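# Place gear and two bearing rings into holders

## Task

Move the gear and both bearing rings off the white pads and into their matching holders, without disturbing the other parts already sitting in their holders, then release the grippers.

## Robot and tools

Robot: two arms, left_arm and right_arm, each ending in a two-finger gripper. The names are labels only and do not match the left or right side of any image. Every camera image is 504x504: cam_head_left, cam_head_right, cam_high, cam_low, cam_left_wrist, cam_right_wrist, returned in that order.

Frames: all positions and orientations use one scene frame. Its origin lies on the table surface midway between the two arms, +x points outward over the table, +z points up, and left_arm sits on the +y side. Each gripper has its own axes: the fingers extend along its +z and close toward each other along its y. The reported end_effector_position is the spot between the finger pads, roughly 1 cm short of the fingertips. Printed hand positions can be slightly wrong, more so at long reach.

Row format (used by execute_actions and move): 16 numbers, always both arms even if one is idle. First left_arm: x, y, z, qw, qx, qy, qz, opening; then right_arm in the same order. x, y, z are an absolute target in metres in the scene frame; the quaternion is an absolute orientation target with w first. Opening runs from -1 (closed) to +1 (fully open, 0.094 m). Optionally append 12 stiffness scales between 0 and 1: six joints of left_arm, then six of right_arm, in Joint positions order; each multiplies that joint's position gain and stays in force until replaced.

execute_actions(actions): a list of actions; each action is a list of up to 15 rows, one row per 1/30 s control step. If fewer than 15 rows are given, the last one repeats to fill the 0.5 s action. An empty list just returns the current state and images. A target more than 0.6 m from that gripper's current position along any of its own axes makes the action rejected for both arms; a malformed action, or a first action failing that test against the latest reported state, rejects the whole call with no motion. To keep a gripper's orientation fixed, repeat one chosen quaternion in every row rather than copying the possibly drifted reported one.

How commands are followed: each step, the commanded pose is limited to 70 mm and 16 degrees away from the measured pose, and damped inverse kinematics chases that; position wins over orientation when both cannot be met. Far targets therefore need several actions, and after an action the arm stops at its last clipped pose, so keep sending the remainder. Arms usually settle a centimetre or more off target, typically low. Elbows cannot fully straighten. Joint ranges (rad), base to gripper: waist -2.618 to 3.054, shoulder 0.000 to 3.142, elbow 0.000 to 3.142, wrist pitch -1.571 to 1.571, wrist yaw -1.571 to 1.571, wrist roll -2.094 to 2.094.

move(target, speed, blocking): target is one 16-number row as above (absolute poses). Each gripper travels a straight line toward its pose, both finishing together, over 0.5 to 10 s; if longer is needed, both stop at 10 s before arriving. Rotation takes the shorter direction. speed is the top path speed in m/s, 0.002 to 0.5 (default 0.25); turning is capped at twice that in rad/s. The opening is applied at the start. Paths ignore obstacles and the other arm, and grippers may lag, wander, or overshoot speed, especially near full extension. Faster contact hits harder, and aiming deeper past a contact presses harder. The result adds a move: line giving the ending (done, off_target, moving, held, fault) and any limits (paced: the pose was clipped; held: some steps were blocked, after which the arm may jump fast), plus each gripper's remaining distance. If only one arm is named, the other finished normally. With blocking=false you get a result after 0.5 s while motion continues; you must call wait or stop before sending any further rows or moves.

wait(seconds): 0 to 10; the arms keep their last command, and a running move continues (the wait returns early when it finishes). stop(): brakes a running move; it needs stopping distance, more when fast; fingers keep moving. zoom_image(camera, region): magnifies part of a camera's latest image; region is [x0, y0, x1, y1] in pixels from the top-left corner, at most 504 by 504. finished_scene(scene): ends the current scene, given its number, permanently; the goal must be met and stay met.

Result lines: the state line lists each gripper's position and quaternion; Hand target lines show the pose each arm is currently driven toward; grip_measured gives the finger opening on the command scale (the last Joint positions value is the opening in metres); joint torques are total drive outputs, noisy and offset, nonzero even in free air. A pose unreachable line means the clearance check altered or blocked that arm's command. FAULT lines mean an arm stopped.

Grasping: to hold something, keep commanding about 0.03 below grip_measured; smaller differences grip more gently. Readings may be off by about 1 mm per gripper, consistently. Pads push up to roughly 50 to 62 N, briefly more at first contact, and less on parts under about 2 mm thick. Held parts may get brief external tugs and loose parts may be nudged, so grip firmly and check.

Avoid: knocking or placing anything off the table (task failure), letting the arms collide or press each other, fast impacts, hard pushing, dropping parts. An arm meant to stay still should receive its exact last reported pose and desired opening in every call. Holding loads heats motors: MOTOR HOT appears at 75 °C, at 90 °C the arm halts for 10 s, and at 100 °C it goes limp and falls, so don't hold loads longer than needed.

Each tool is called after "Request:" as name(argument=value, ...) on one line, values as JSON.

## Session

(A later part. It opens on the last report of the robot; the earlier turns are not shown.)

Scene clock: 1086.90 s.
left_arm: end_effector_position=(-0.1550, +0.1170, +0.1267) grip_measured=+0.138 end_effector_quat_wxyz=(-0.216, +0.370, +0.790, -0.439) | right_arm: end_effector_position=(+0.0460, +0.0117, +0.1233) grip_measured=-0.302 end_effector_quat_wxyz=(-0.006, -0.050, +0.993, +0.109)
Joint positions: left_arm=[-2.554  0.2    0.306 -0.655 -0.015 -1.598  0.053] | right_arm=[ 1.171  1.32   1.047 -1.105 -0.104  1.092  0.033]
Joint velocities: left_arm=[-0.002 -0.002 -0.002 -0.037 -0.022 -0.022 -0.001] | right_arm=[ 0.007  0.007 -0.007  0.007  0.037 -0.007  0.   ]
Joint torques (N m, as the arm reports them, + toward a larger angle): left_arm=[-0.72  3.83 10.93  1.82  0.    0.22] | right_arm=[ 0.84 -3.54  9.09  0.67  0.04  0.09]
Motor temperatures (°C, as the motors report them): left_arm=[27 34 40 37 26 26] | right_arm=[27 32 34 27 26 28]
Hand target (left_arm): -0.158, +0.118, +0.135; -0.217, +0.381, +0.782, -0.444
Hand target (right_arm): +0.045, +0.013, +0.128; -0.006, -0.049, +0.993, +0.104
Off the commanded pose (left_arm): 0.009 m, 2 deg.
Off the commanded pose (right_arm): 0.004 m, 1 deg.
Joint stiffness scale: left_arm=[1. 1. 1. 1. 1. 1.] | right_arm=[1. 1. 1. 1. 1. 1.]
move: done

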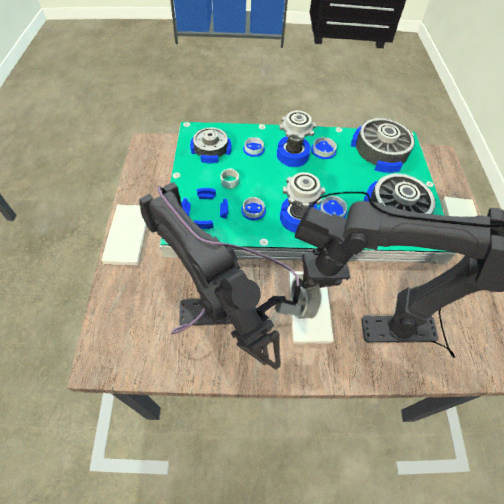

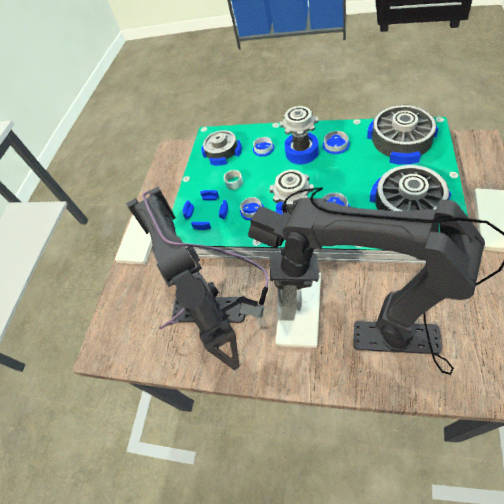

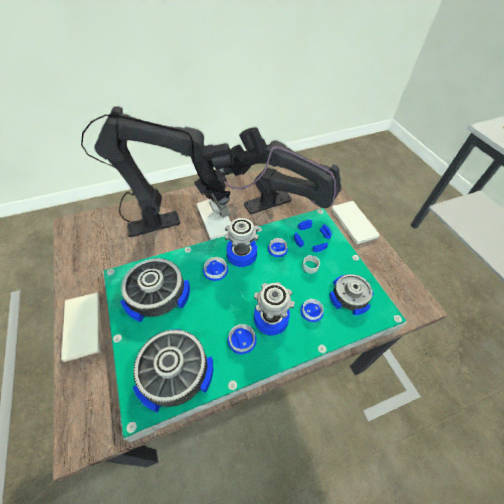

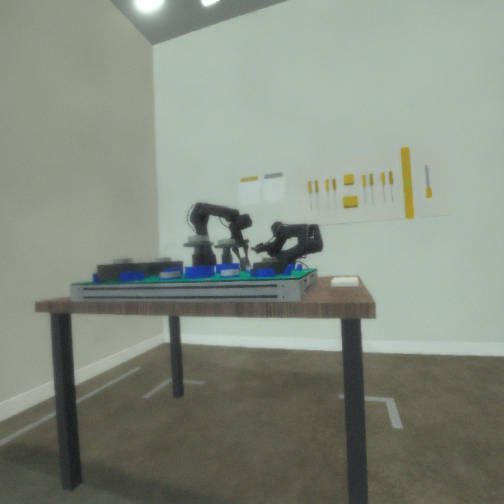

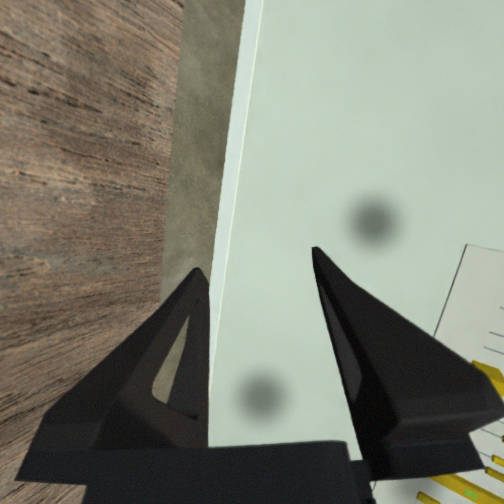

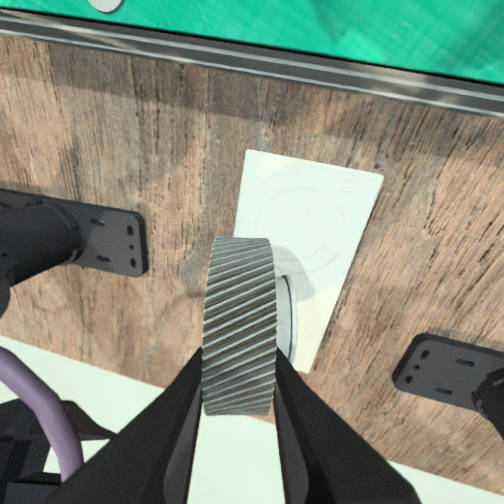

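Request:
move(target=[-0.1565,0.1193,0.135, 0.1604,0.8231,0.2834,-0.4656, 0.14, 0.0424,0.033,0.1265, -0.0009,-0.0497,0.9986,0.0174, -0.40], speed=0.4)

Request:
move(target=[-0.1565,0.1193,0.135, 0.4221,0.8127,-0.3119,-0.2536, 0.14, 0.0416,0.0395,0.124, 0,-0.0497,0.9988,0, -0.40], speed=0.4)

Scene clock: 1099.07 s.
left_arm: end_effector_position=(-0.1577, +0.1201, +0.1272) grip_measured=+0.138 end_effector_quat_wxyz=(+0.159, +0.824, +0.284, -0.463) | right_arm: end_effector_position=(+0.0445, +0.0299, +0.1243) grip_measured=-0.302 end_effector_quat_wxyz=(-0.002, -0.050, +0.999, +0.020)
Joint positions: left_arm=[-2.59   0.2    0.306 -0.653 -0.033 -0.022  0.053] | right_arm=[ 1.257  1.537  1.258 -1.256 -0.018  1.17   0.033]
Joint velocities: left_arm=[-0.012 -0.017 -0.002  0.022  0.007  0.007 -0.   ] | right_arm=[-0.002  0.012  0.007  0.007 -0.022  0.022  0.   ]
Joint torques (N m, as the arm reports them, + toward a larger angle): left_arm=[ 1.02  3.35 11.35  1.65  0.09  0.11] | right_arm=[ 0.85 -5.04  8.68  0.47  0.05  0.1 ]
Motor temperatures (°C, as the motors report them): left_arm=[27 34 41 38 26 26] | right_arm=[27 32 34 26 26 28]
Hand target (left_arm): -0.157, +0.119, +0.135; +0.161, +0.823, +0.284, -0.466
Hand target (right_arm): +0.043, +0.032, +0.128; -0.002, -0.050, +0.999, +0.017
Off the commanded pose (left_arm): 0.008 m, 0 deg.
Off the commanded pose (right_arm): 0.004 m, 0 deg.
Joint stiffness scale: left_arm=[1. 1. 1. 1. 1. 1.] | right_arm=[1. 1. 1. 1. 1. 1.]
move: done

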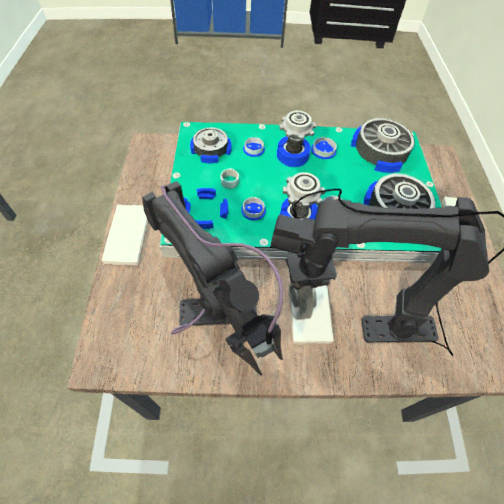

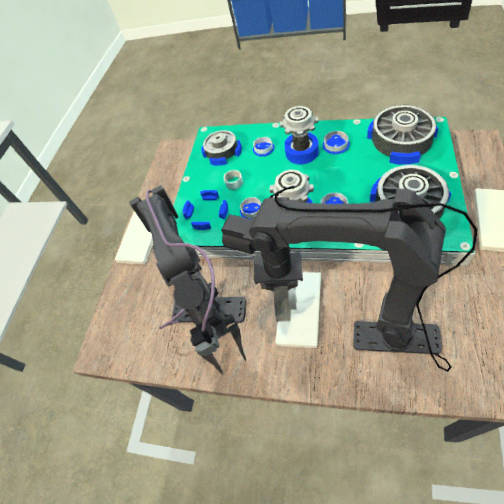

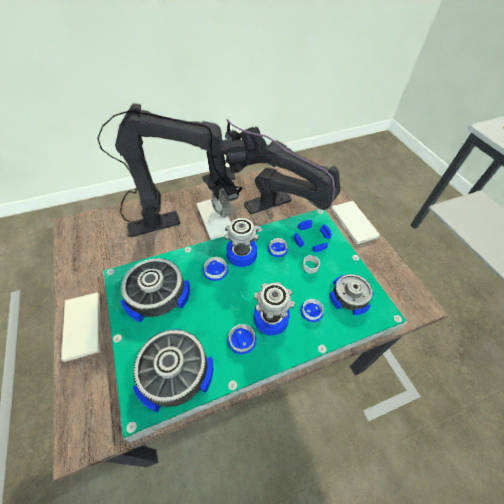

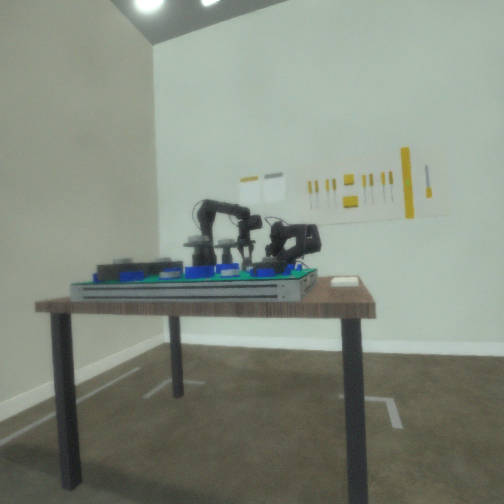

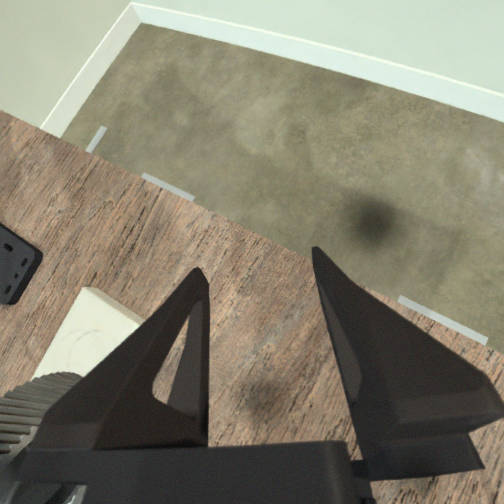

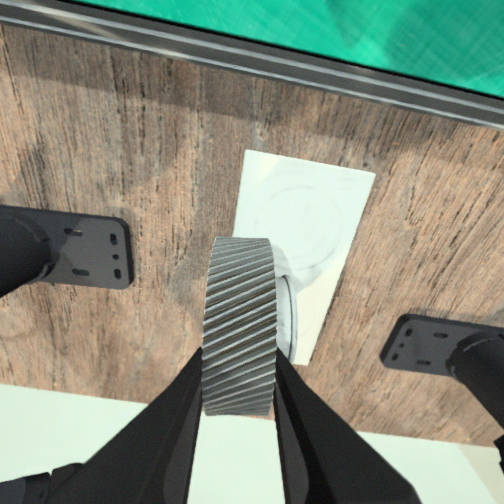

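Scene clock: 1101.53 s.
left_arm: end_effector_position=(-0.1566, +0.1187, +0.1272) grip_measured=+0.138 end_effector_quat_wxyz=(+0.422, +0.814, -0.313, -0.248) | right_arm: end_effector_position=(+0.0438, +0.0338, +0.1239) grip_measured=-0.302 end_effector_quat_wxyz=(+0.001, -0.050, +0.999, -0.000)
Joint positions: left_arm=[-2.586  0.2    0.306 -0.653 -0.038  1.383  0.053] | right_arm=[ 1.277  1.584  1.303 -1.29   0.002  1.19   0.033]
Joint velocities: left_arm=[-0.007 -0.002  0.002 -0.007 -0.081  0.066  0.001] | right_arm=[ 0.002 -0.002  0.012  0.154  0.007  0.037  0.   ]
Joint torques (N m, as the arm reports them, + toward a larger angle): left_arm=[ 0.89  3.33 11.37  1.66  0.1   0.02] | right_arm=[ 0.9  -4.97  8.24  0.54  0.01  0.1 ]
Motor temperatures (°C, as the motors report them): left_arm=[27 34 41 38 26 26] | right_arm=[27 32 34 26 26 28]
Hand target (left_arm): -0.157, +0.119, +0.135; +0.422, +0.813, -0.312, -0.253
Hand target (right_arm): +0.042, +0.039, +0.124; -0.000, -0.049, +0.999, -0.000
Off the commanded pose (left_arm): 0.008 m, 1 deg.
Off the commanded pose (right_arm): 0.006 m, 0 deg.
Joint stiffness scale: left_arm=[1. 1. 1. 1. 1. 1.] | right_arm=[1. 1. 1. 1. 1. 1.]
move: done

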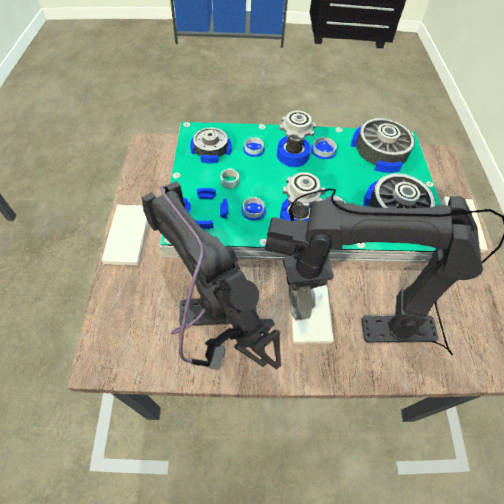

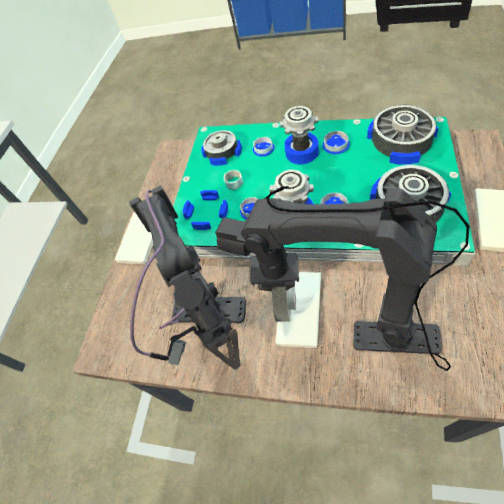

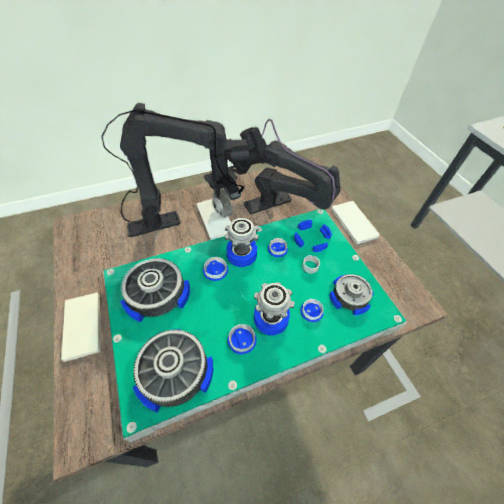

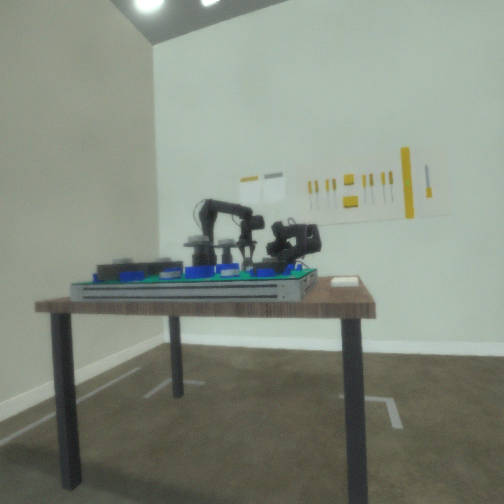

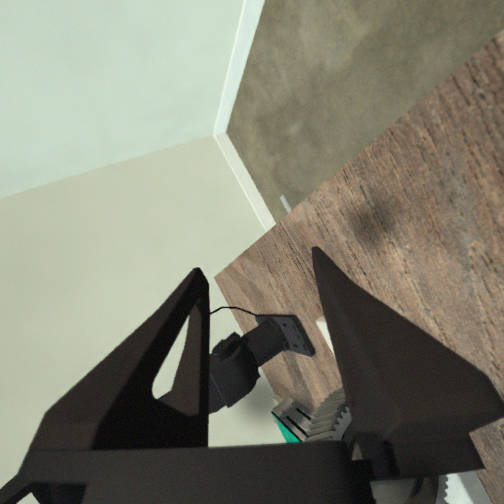

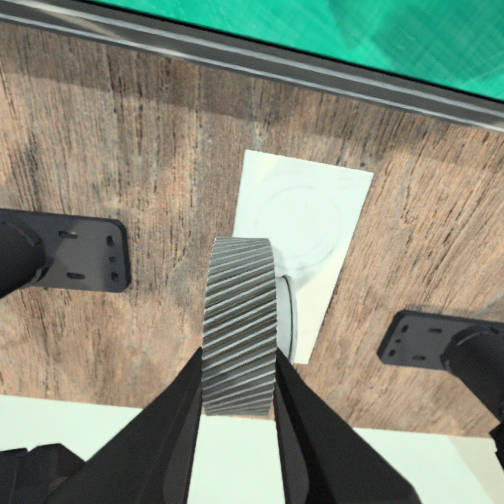

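Request:
move(target=[-0.1565,0.1193,0.135, 0.4221,0.8127,-0.3119,-0.2536, 0.14, 0.0430,0.032,0.172, 0,-0.0497,0.9988,0, -0.40], speed=0.05)

Scene clock: 1136.07 s.
left_arm: end_effector_position=(-0.1568, +0.1190, +0.1272) grip_measured=+0.138 end_effector_quat_wxyz=(+0.422, +0.813, -0.315, -0.248) | right_arm: end_effector_position=(+0.0434, +0.0328, +0.1388) grip_measured=-0.302 end_effector_quat_wxyz=(-0.007, -0.050, +0.998, -0.024)
Joint positions: left_arm=[-2.585  0.2    0.306 -0.653 -0.036  1.387  0.053] | right_arm=[ 1.277  1.627  1.405 -1.399  0.002  1.19   0.033]
Joint velocities: left_arm=[-0.002 -0.022 -0.002  0.022 -0.007 -0.007 -0.   ] | right_arm=[-0.007  0.002  0.002 -0.022 -0.022 -0.037 -0.001]
Joint torques (N m, as the arm reports them, + toward a larger angle): left_arm=[ 0.83  3.34 11.36  1.64  0.17  0.  ] | right_arm=[-0.02 -9.39 12.39 -0.09  0.01 -0.01]
Motor temperatures (°C, as the motors report them): left_arm=[27 33 42 38 26 26] | right_arm=[27 33 34 26 26 28]
Hand target (left_arm): -0.157, +0.119, +0.135; +0.422, +0.813, -0.312, -0.253
Hand target (right_arm): +0.043, +0.031, +0.170; +0.000, -0.050, +0.999, +0.001
Off the commanded pose (left_arm): 0.008 m, 1 deg.
Off the commanded pose (right_arm): 0.033 m, 3 deg.
Joint stiffness scale: left_arm=[1. 1. 1. 1. 1. 1.] | right_arm=[1. 1. 1. 1. 1. 1.]
move: off_target (right_arm)

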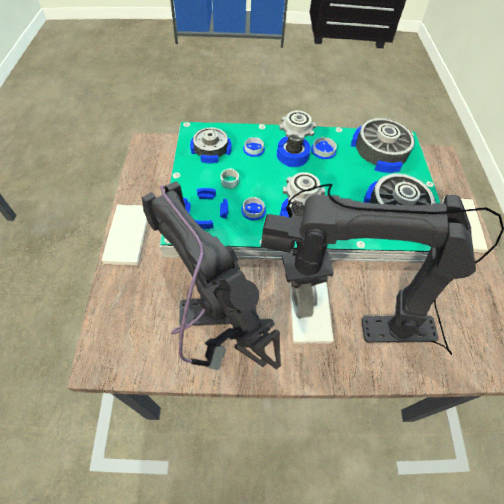

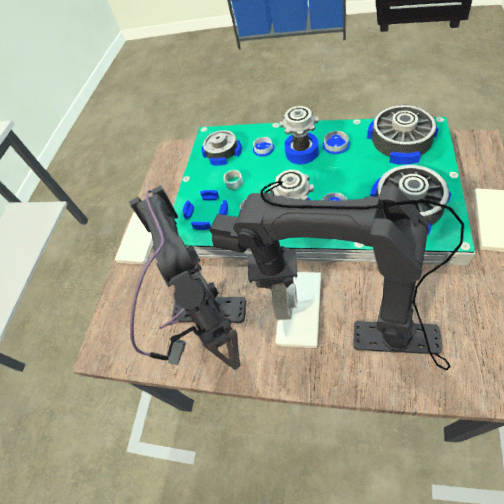

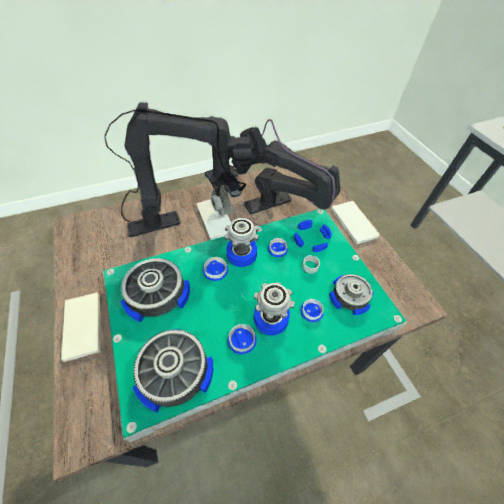

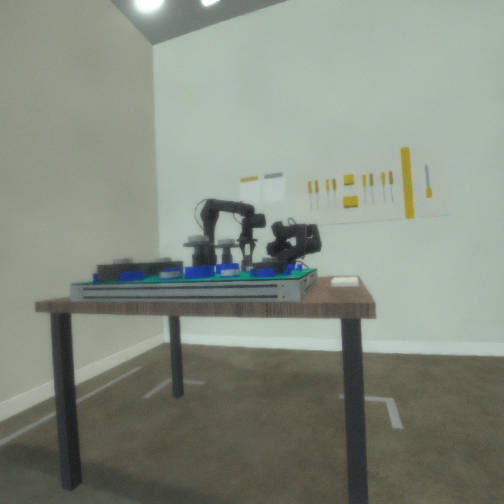

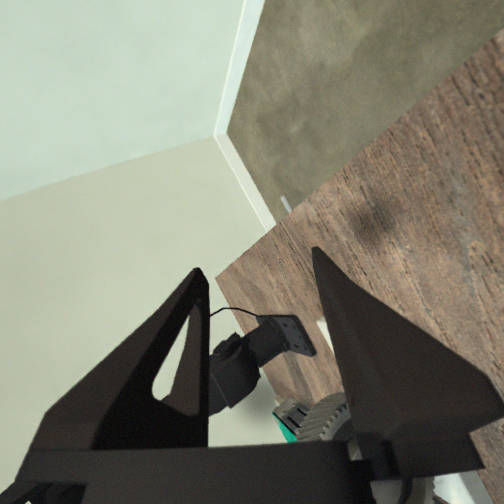

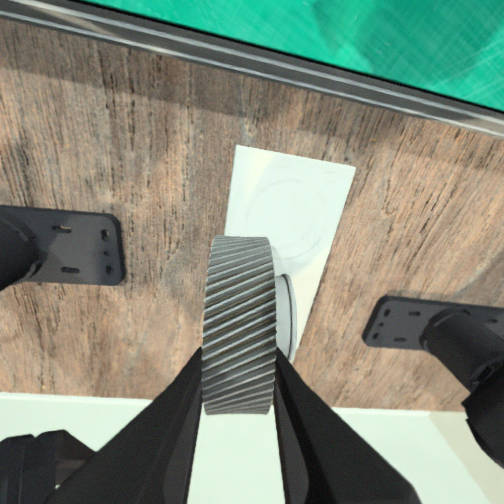

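Lifted 1.5 cm. Now spin.

Request:
move(target=[-0.1565,0.1193,0.135, 0.4221,0.8127,-0.3119,-0.2536, 0.14, 0.036,0.015,0.175, 0,-0.5373,0.8434,0, -0.40], speed=0.3)

Request:
move(target=[-0.1565,0.1193,0.135, 0.4221,0.8127,-0.3119,-0.2536, 0.14, 0.030,0.020,0.175, 0,-0.8870,0.4617,0, -0.40], speed=0.3)

Request:
move(target=[-0.1565,0.1193,0.135, 0.4221,0.8127,-0.3119,-0.2536, 0.14, 0.023,0.046,0.175, 0,-1.0,0.0044,0, -0.40], speed=0.3)

Scene clock: 1142.37 s.
left_arm: end_effector_position=(-0.1568, +0.1190, +0.1272) grip_measured=+0.138 end_effector_quat_wxyz=(+0.422, +0.813, -0.316, -0.248) | right_arm: end_effector_position=(+0.0382, +0.0200, +0.1394) grip_measured=-0.302 end_effector_quat_wxyz=(-0.025, -0.530, +0.847, -0.022)
Joint positions: left_arm=[-2.585  0.2    0.306 -0.653 -0.036  1.388  0.053] | right_arm=[ 1.282  1.59   1.369 -1.416  0.     0.175  0.033]
Joint velocities: left_arm=[-0.002 -0.002  0.002 -0.037 -0.037  0.007 -0.001] | right_arm=[-0.007  0.007 -0.007 -0.007  0.007 -0.066 -0.001]
Joint torques (N m, as the arm reports them, + toward a larger angle): left_arm=[ 0.94  3.37 11.42  1.67  0.18 -0.02] | right_arm=[  0.36 -10.94  10.77  -0.08   0.04  -0.1 ]
Motor temperatures (°C, as the motors report them): left_arm=[27 33 42 38 26 26] | right_arm=[27 34 35 26 26 28]
Hand target (left_arm): -0.157, +0.119, +0.135; +0.422, +0.813, -0.312, -0.253
Hand target (right_arm): +0.036, +0.014, +0.171; +0.001, -0.537, +0.843, -0.000
Off the commanded pose (left_arm): 0.008 m, 1 deg.
Off the commanded pose (right_arm): 0.036 m, 4 deg.
Joint stiffness scale: left_arm=[1. 1. 1. 1. 1. 1.] | right_arm=[1. 1. 1. 1. 1. 1.]
move: off_target (right_arm)

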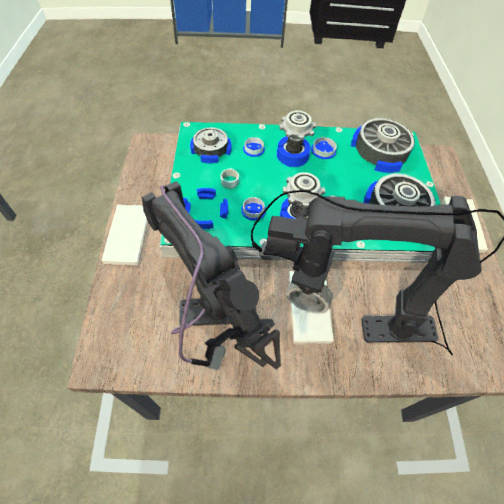

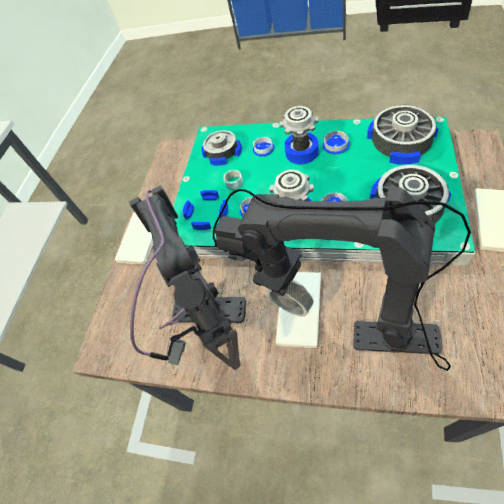

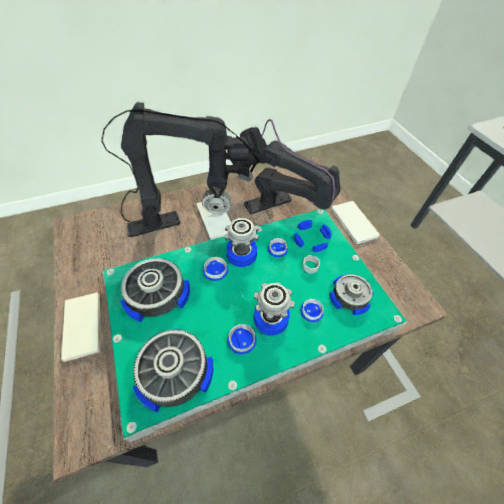

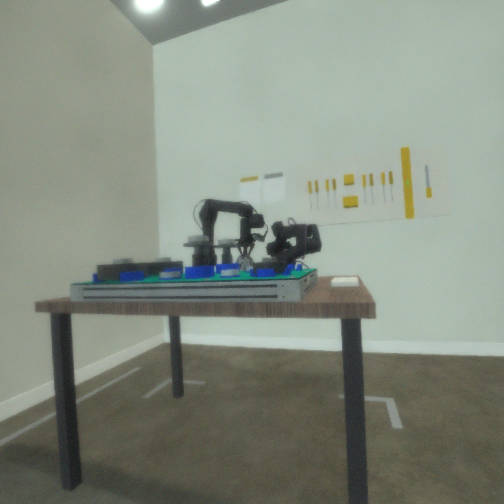

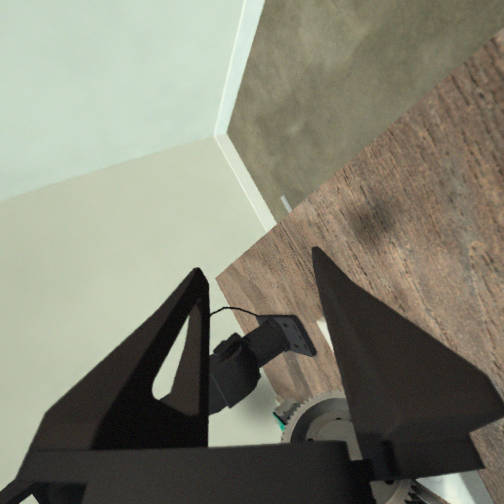

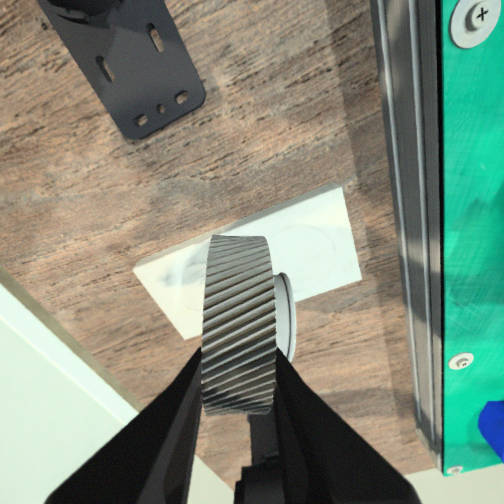

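Scene clock: 1144.73 s.
left_arm: end_effector_position=(-0.1568, +0.1190, +0.1272) grip_measured=+0.138 end_effector_quat_wxyz=(+0.423, +0.813, -0.316, -0.248) | right_arm: end_effector_position=(+0.0302, +0.0170, +0.1311) grip_measured=-0.301 end_effector_quat_wxyz=(+0.046, +0.882, -0.468, +0.011)
Joint positions: left_arm=[-2.585  0.2    0.306 -0.653 -0.036  1.39   0.053] | right_arm=[ 1.308  1.598  1.341 -1.409 -0.001 -0.846  0.033]
Joint velocities: left_arm=[ 0.002 -0.017 -0.012  0.007 -0.037  0.007 -0.   ] | right_arm=[ 0.007 -0.007  0.002 -0.007  0.051 -0.081  0.001]
Joint torques (N m, as the arm reports them, + toward a larger angle): left_arm=[ 0.77  3.28 11.35  1.67  0.15 -0.01] | right_arm=[  0.43 -10.96  13.15  -0.18   0.05  -0.09]
Motor temperatures (°C, as the motors report them): left_arm=[27 33 42 38 26 26] | right_arm=[27 34 35 26 26 28]
Hand target (left_arm): -0.157, +0.119, +0.135; +0.422, +0.813, -0.312, -0.253
Hand target (right_arm): +0.030, +0.018, +0.171; -0.001, +0.887, -0.462, +0.001
Off the commanded pose (left_arm): 0.008 m, 1 deg.
Off the commanded pose (right_arm): 0.044 m, 5 deg.
Joint stiffness scale: left_arm=[1. 1. 1. 1. 1. 1.] | right_arm=[1. 1. 1. 1. 1. 1.]
move: off_target (right_arm)

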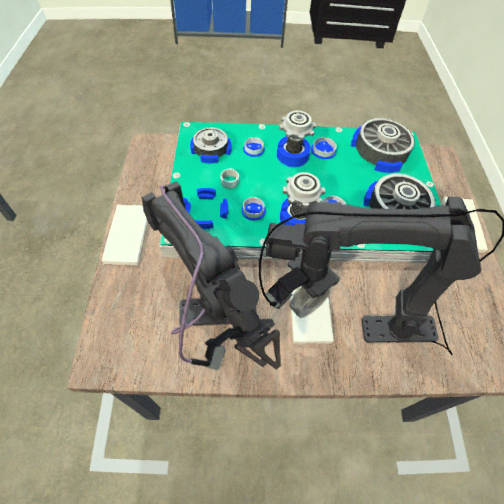

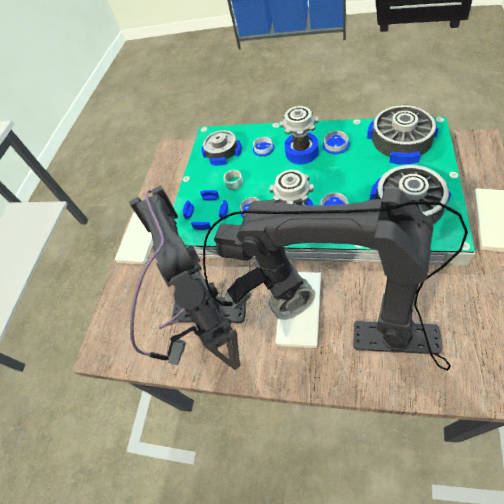

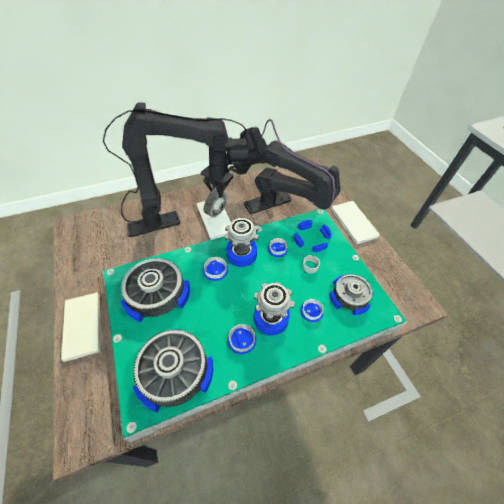

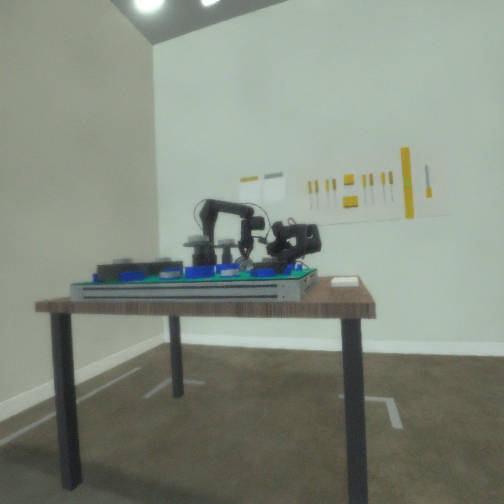

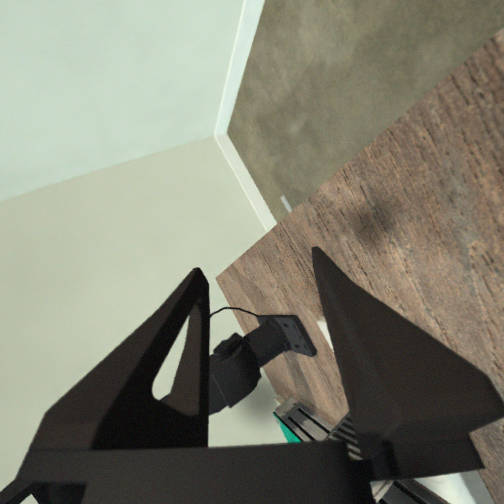

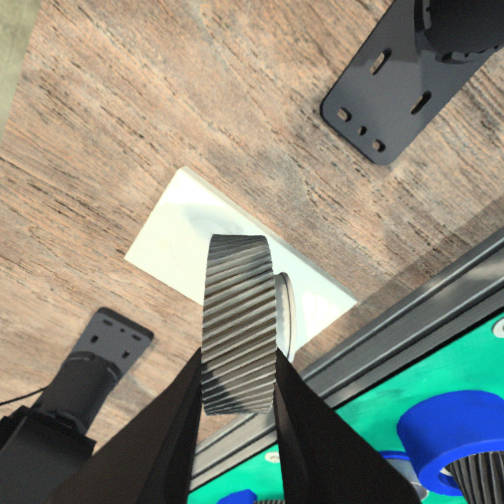

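Scene clock: 1147.00 s.
left_arm: end_effector_position=(-0.1568, +0.1190, +0.1272) grip_measured=+0.138 end_effector_quat_wxyz=(+0.423, +0.812, -0.317, -0.247) | right_arm: end_effector_position=(+0.0247, +0.0407, +0.1394) grip_measured=-0.301 end_effector_quat_wxyz=(+0.039, +0.999, -0.012, -0.005)
Joint positions: left_arm=[-2.585  0.2    0.306 -0.653 -0.036  1.391  0.053] | right_arm=[ 1.352  1.666  1.448 -1.432  0.005 -1.753  0.033]
Joint velocities: left_arm=[ 0.007 -0.037  0.002 -0.007 -0.037  0.022 -0.001] | right_arm=[ 0.002 -0.007 -0.017  0.037  0.007 -0.022 -0.   ]
Joint torques (N m, as the arm reports them, + toward a larger angle): left_arm=[ 0.9   3.35 11.48  1.69  0.17 -0.04] | right_arm=[ 0.52 -9.95 12.61  0.01  0.01 -0.1 ]
Motor temperatures (°C, as the motors report them): left_arm=[27 33 42 38 26 26] | right_arm=[27 35 35 26 26 28]
Hand target (left_arm): -0.157, +0.119, +0.135; +0.422, +0.813, -0.312, -0.253
Hand target (right_arm): +0.023, +0.044, +0.173; -0.000, +1.000, -0.004, +0.002
Off the commanded pose (left_arm): 0.008 m, 1 deg.
Off the commanded pose (right_arm): 0.036 m, 5 deg.
Joint stiffness scale: left_arm=[1. 1. 1. 1. 1. 1.] | right_arm=[1. 1. 1. 1. 1. 1.]
move: off_target (right_arm)

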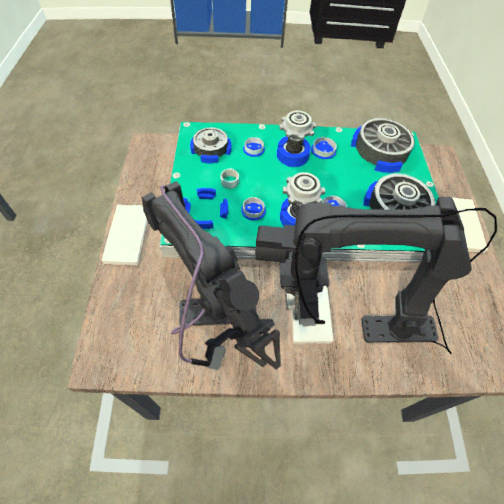

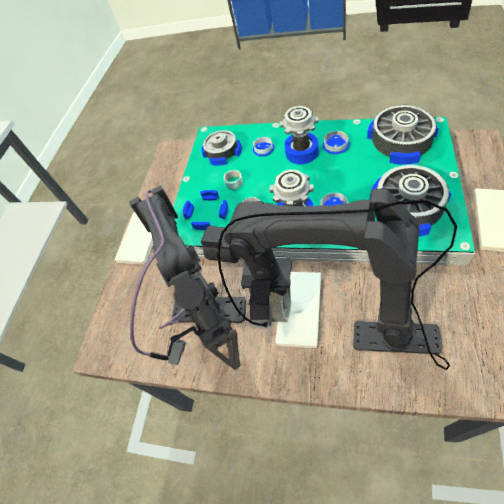

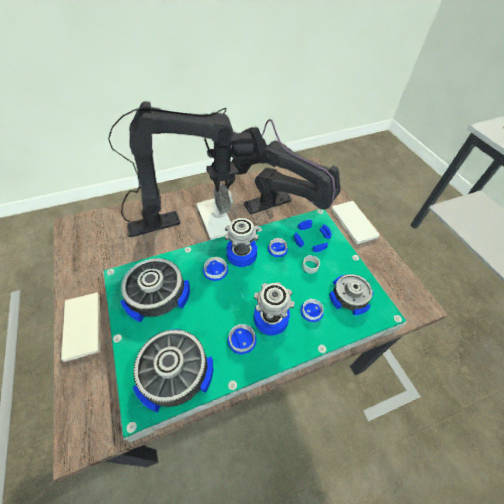

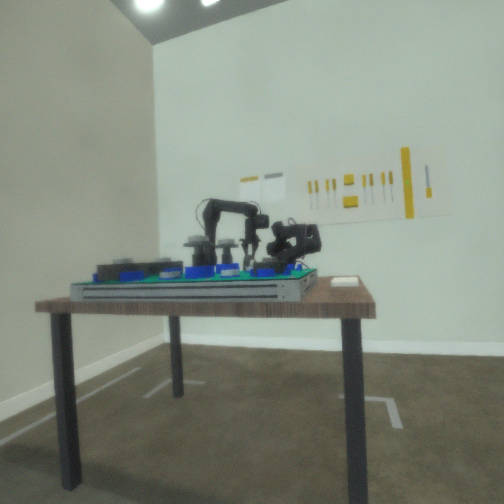

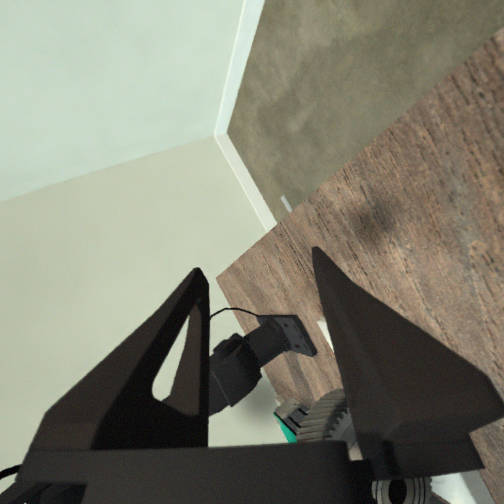

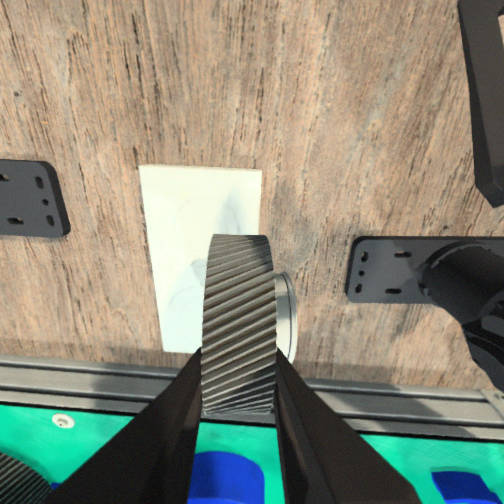

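Request:
move(target=[-0.1565,0.1193,0.135, 0.4221,0.8127,-0.3119,-0.2536, 0.14, 0.023,0.045,0.172, -0.0698,0.9976,-0.0044,0, -0.40], speed=0.1)

Request:
move(target=[-0.1565,0.1193,0.135, 0.4221,0.8127,-0.3119,-0.2536, 0.14, 0.023,0.044,0.152, -0.0610,0.9981,-0.0044,0, -0.40], speed=0.02)

Scene clock: 1160.70 s.
left_arm: end_effector_position=(-0.1568, +0.1190, +0.1272) grip_measured=+0.138 end_effector_quat_wxyz=(+0.423, +0.812, -0.317, -0.247) | right_arm: end_effector_position=(+0.0194, +0.0323, +0.1386) grip_measured=-0.301 end_effector_quat_wxyz=(-0.000, +1.000, -0.004, -0.007)
Joint positions: left_arm=[-2.585  0.2    0.306 -0.653 -0.036  1.392  0.053] | right_arm=[ 1.352  1.558  1.335 -1.35  -0.014 -1.769  0.033]
Joint velocities: left_arm=[ 0.007 -0.017 -0.012 -0.007 -0.037 -0.007 -0.001] | right_arm=[ 0.007  0.007  0.002 -0.037  0.037 -0.037  0.001]
Joint torques (N m, as the arm reports them, + toward a larger angle): left_arm=[ 0.87  3.19 11.41  1.66  0.15 -0.02] | right_arm=[ -0.82 -10.88   9.86   0.68  -0.06  -0.1 ]
Motor temperatures (°C, as the motors report them): left_arm=[27 33 42 38 26 26] | right_arm=[27 36 37 26 26 28]
Hand target (left_arm): -0.157, +0.119, +0.135; +0.422, +0.813, -0.312, -0.253
Hand target (right_arm): +0.023, +0.043, +0.170; -0.069, +0.998, -0.003, +0.002
Off the commanded pose (left_arm): 0.008 m, 1 deg.
Off the commanded pose (right_arm): 0.036 m, 8 deg.
Joint stiffness scale: left_arm=[1. 1. 1. 1. 1. 1.] | right_arm=[1. 1. 1. 1. 1. 1.]
move: off_target (right_arm)

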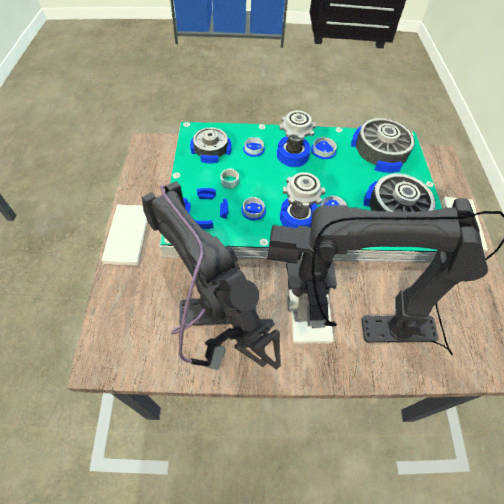

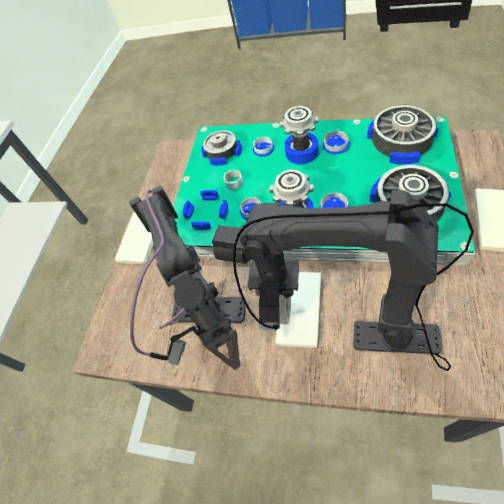

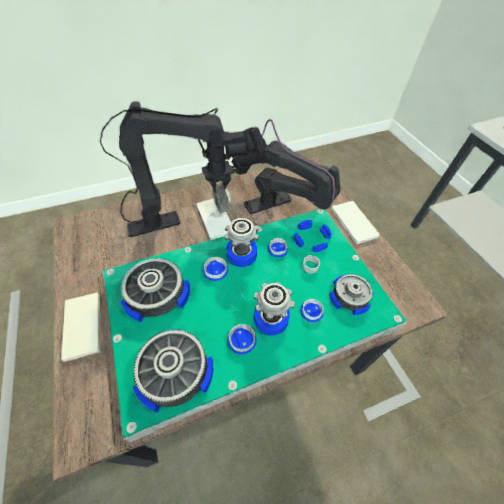

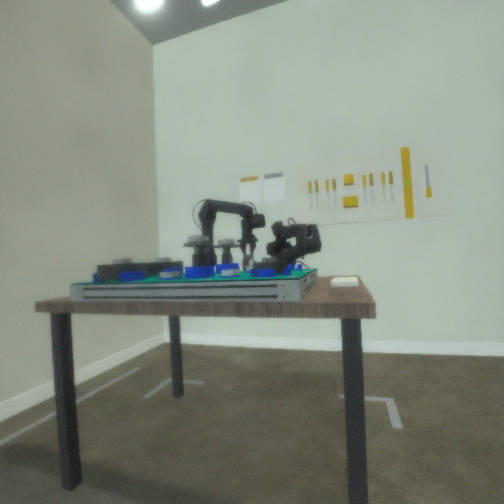

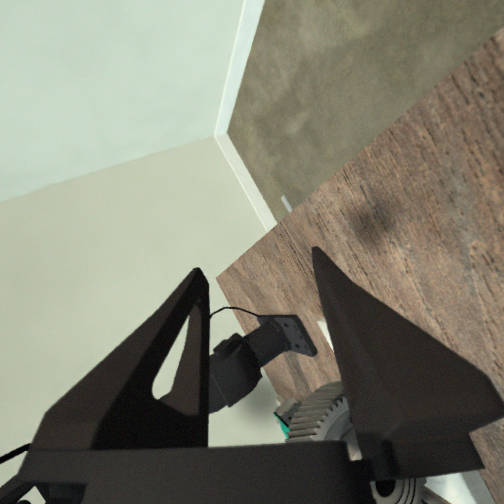

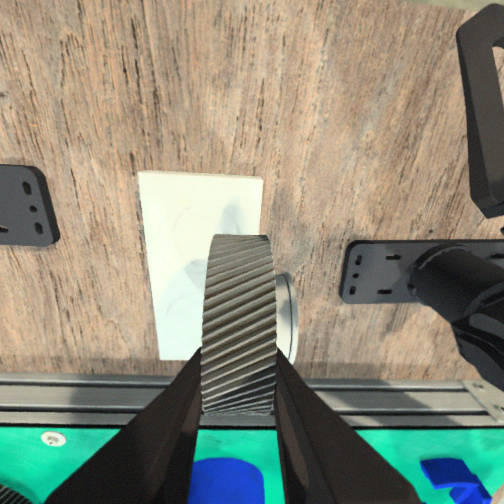

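Scene clock: 1163.97 s.
left_arm: end_effector_position=(-0.1568, +0.1190, +0.1272) grip_measured=+0.138 end_effector_quat_wxyz=(+0.423, +0.812, -0.317, -0.247) | right_arm: end_effector_position=(+0.0187, +0.0285, +0.1236) grip_measured=-0.301 end_effector_quat_wxyz=(+0.008, +1.000, -0.004, -0.009)
Joint positions: left_arm=[-2.585  0.2    0.306 -0.653 -0.036  1.393  0.053] | right_arm=[ 1.352  1.56   1.277 -1.307 -0.014 -1.769  0.033]
Joint velocities: left_arm=[-0.002  0.007  0.007  0.007 -0.037 -0.022  0.   ] | right_arm=[ 0.002  0.007 -0.007  0.081 -0.037  0.007 -0.001]
Joint torques (N m, as the arm reports them, + toward a larger angle): left_arm=[ 0.95  3.33 11.47  1.7   0.14 -0.08] | right_arm=[ -0.82 -10.61   9.27   0.76  -0.06  -0.1 ]
Motor temperatures (°C, as the motors report them): left_arm=[27 33 42 38 26 26] | right_arm=[27 36 36 26 26 28]
Hand target (left_arm): -0.157, +0.119, +0.135; +0.422, +0.813, -0.312, -0.253
Hand target (right_arm): +0.023, +0.042, +0.152; -0.060, +0.998, -0.004, +0.002
Off the commanded pose (left_arm): 0.008 m, 1 deg.
Off the commanded pose (right_arm): 0.033 m, 8 deg.
Joint stiffness scale: left_arm=[1. 1. 1. 1. 1. 1.] | right_arm=[1. 1. 1. 1. 1. 1.]
move: off_target (right_arm)

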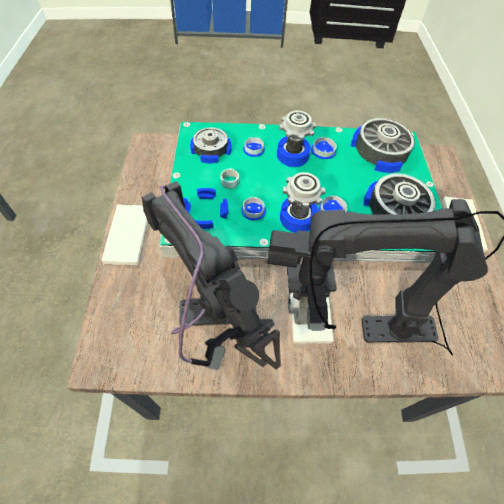

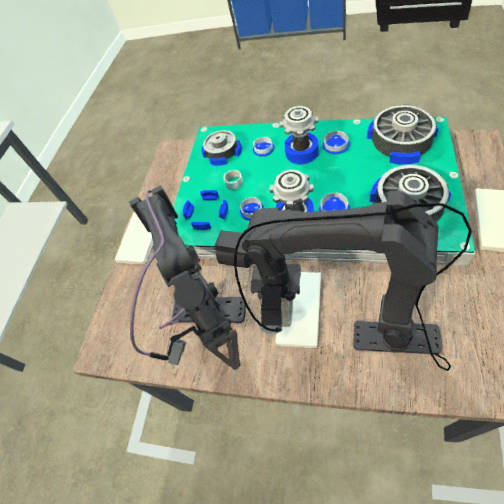

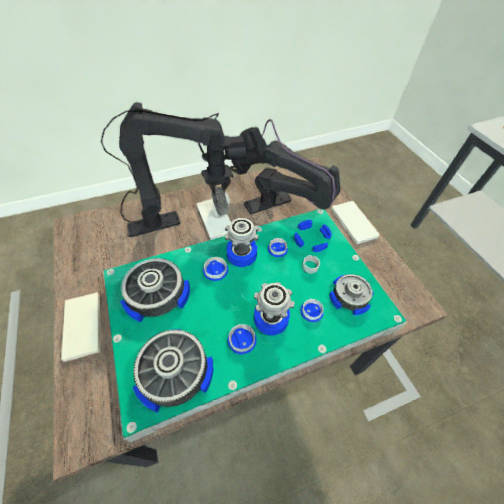

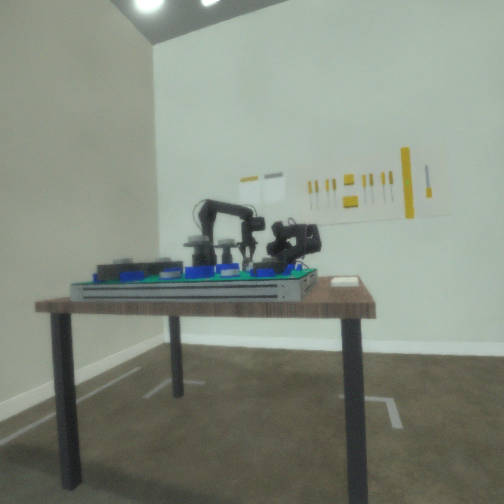

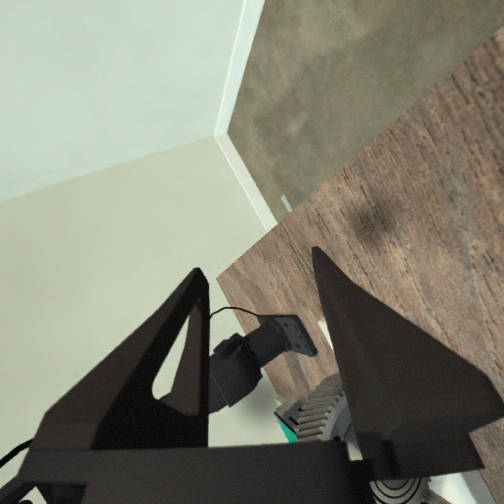

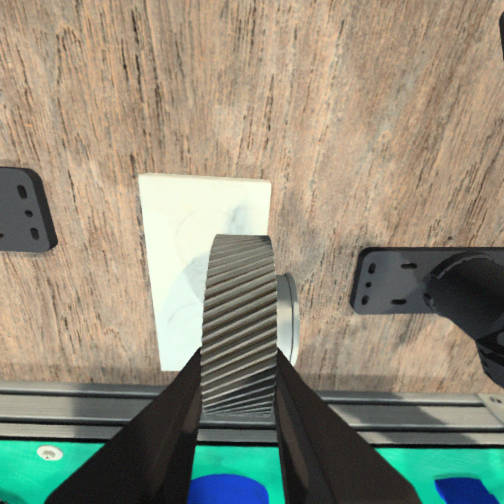

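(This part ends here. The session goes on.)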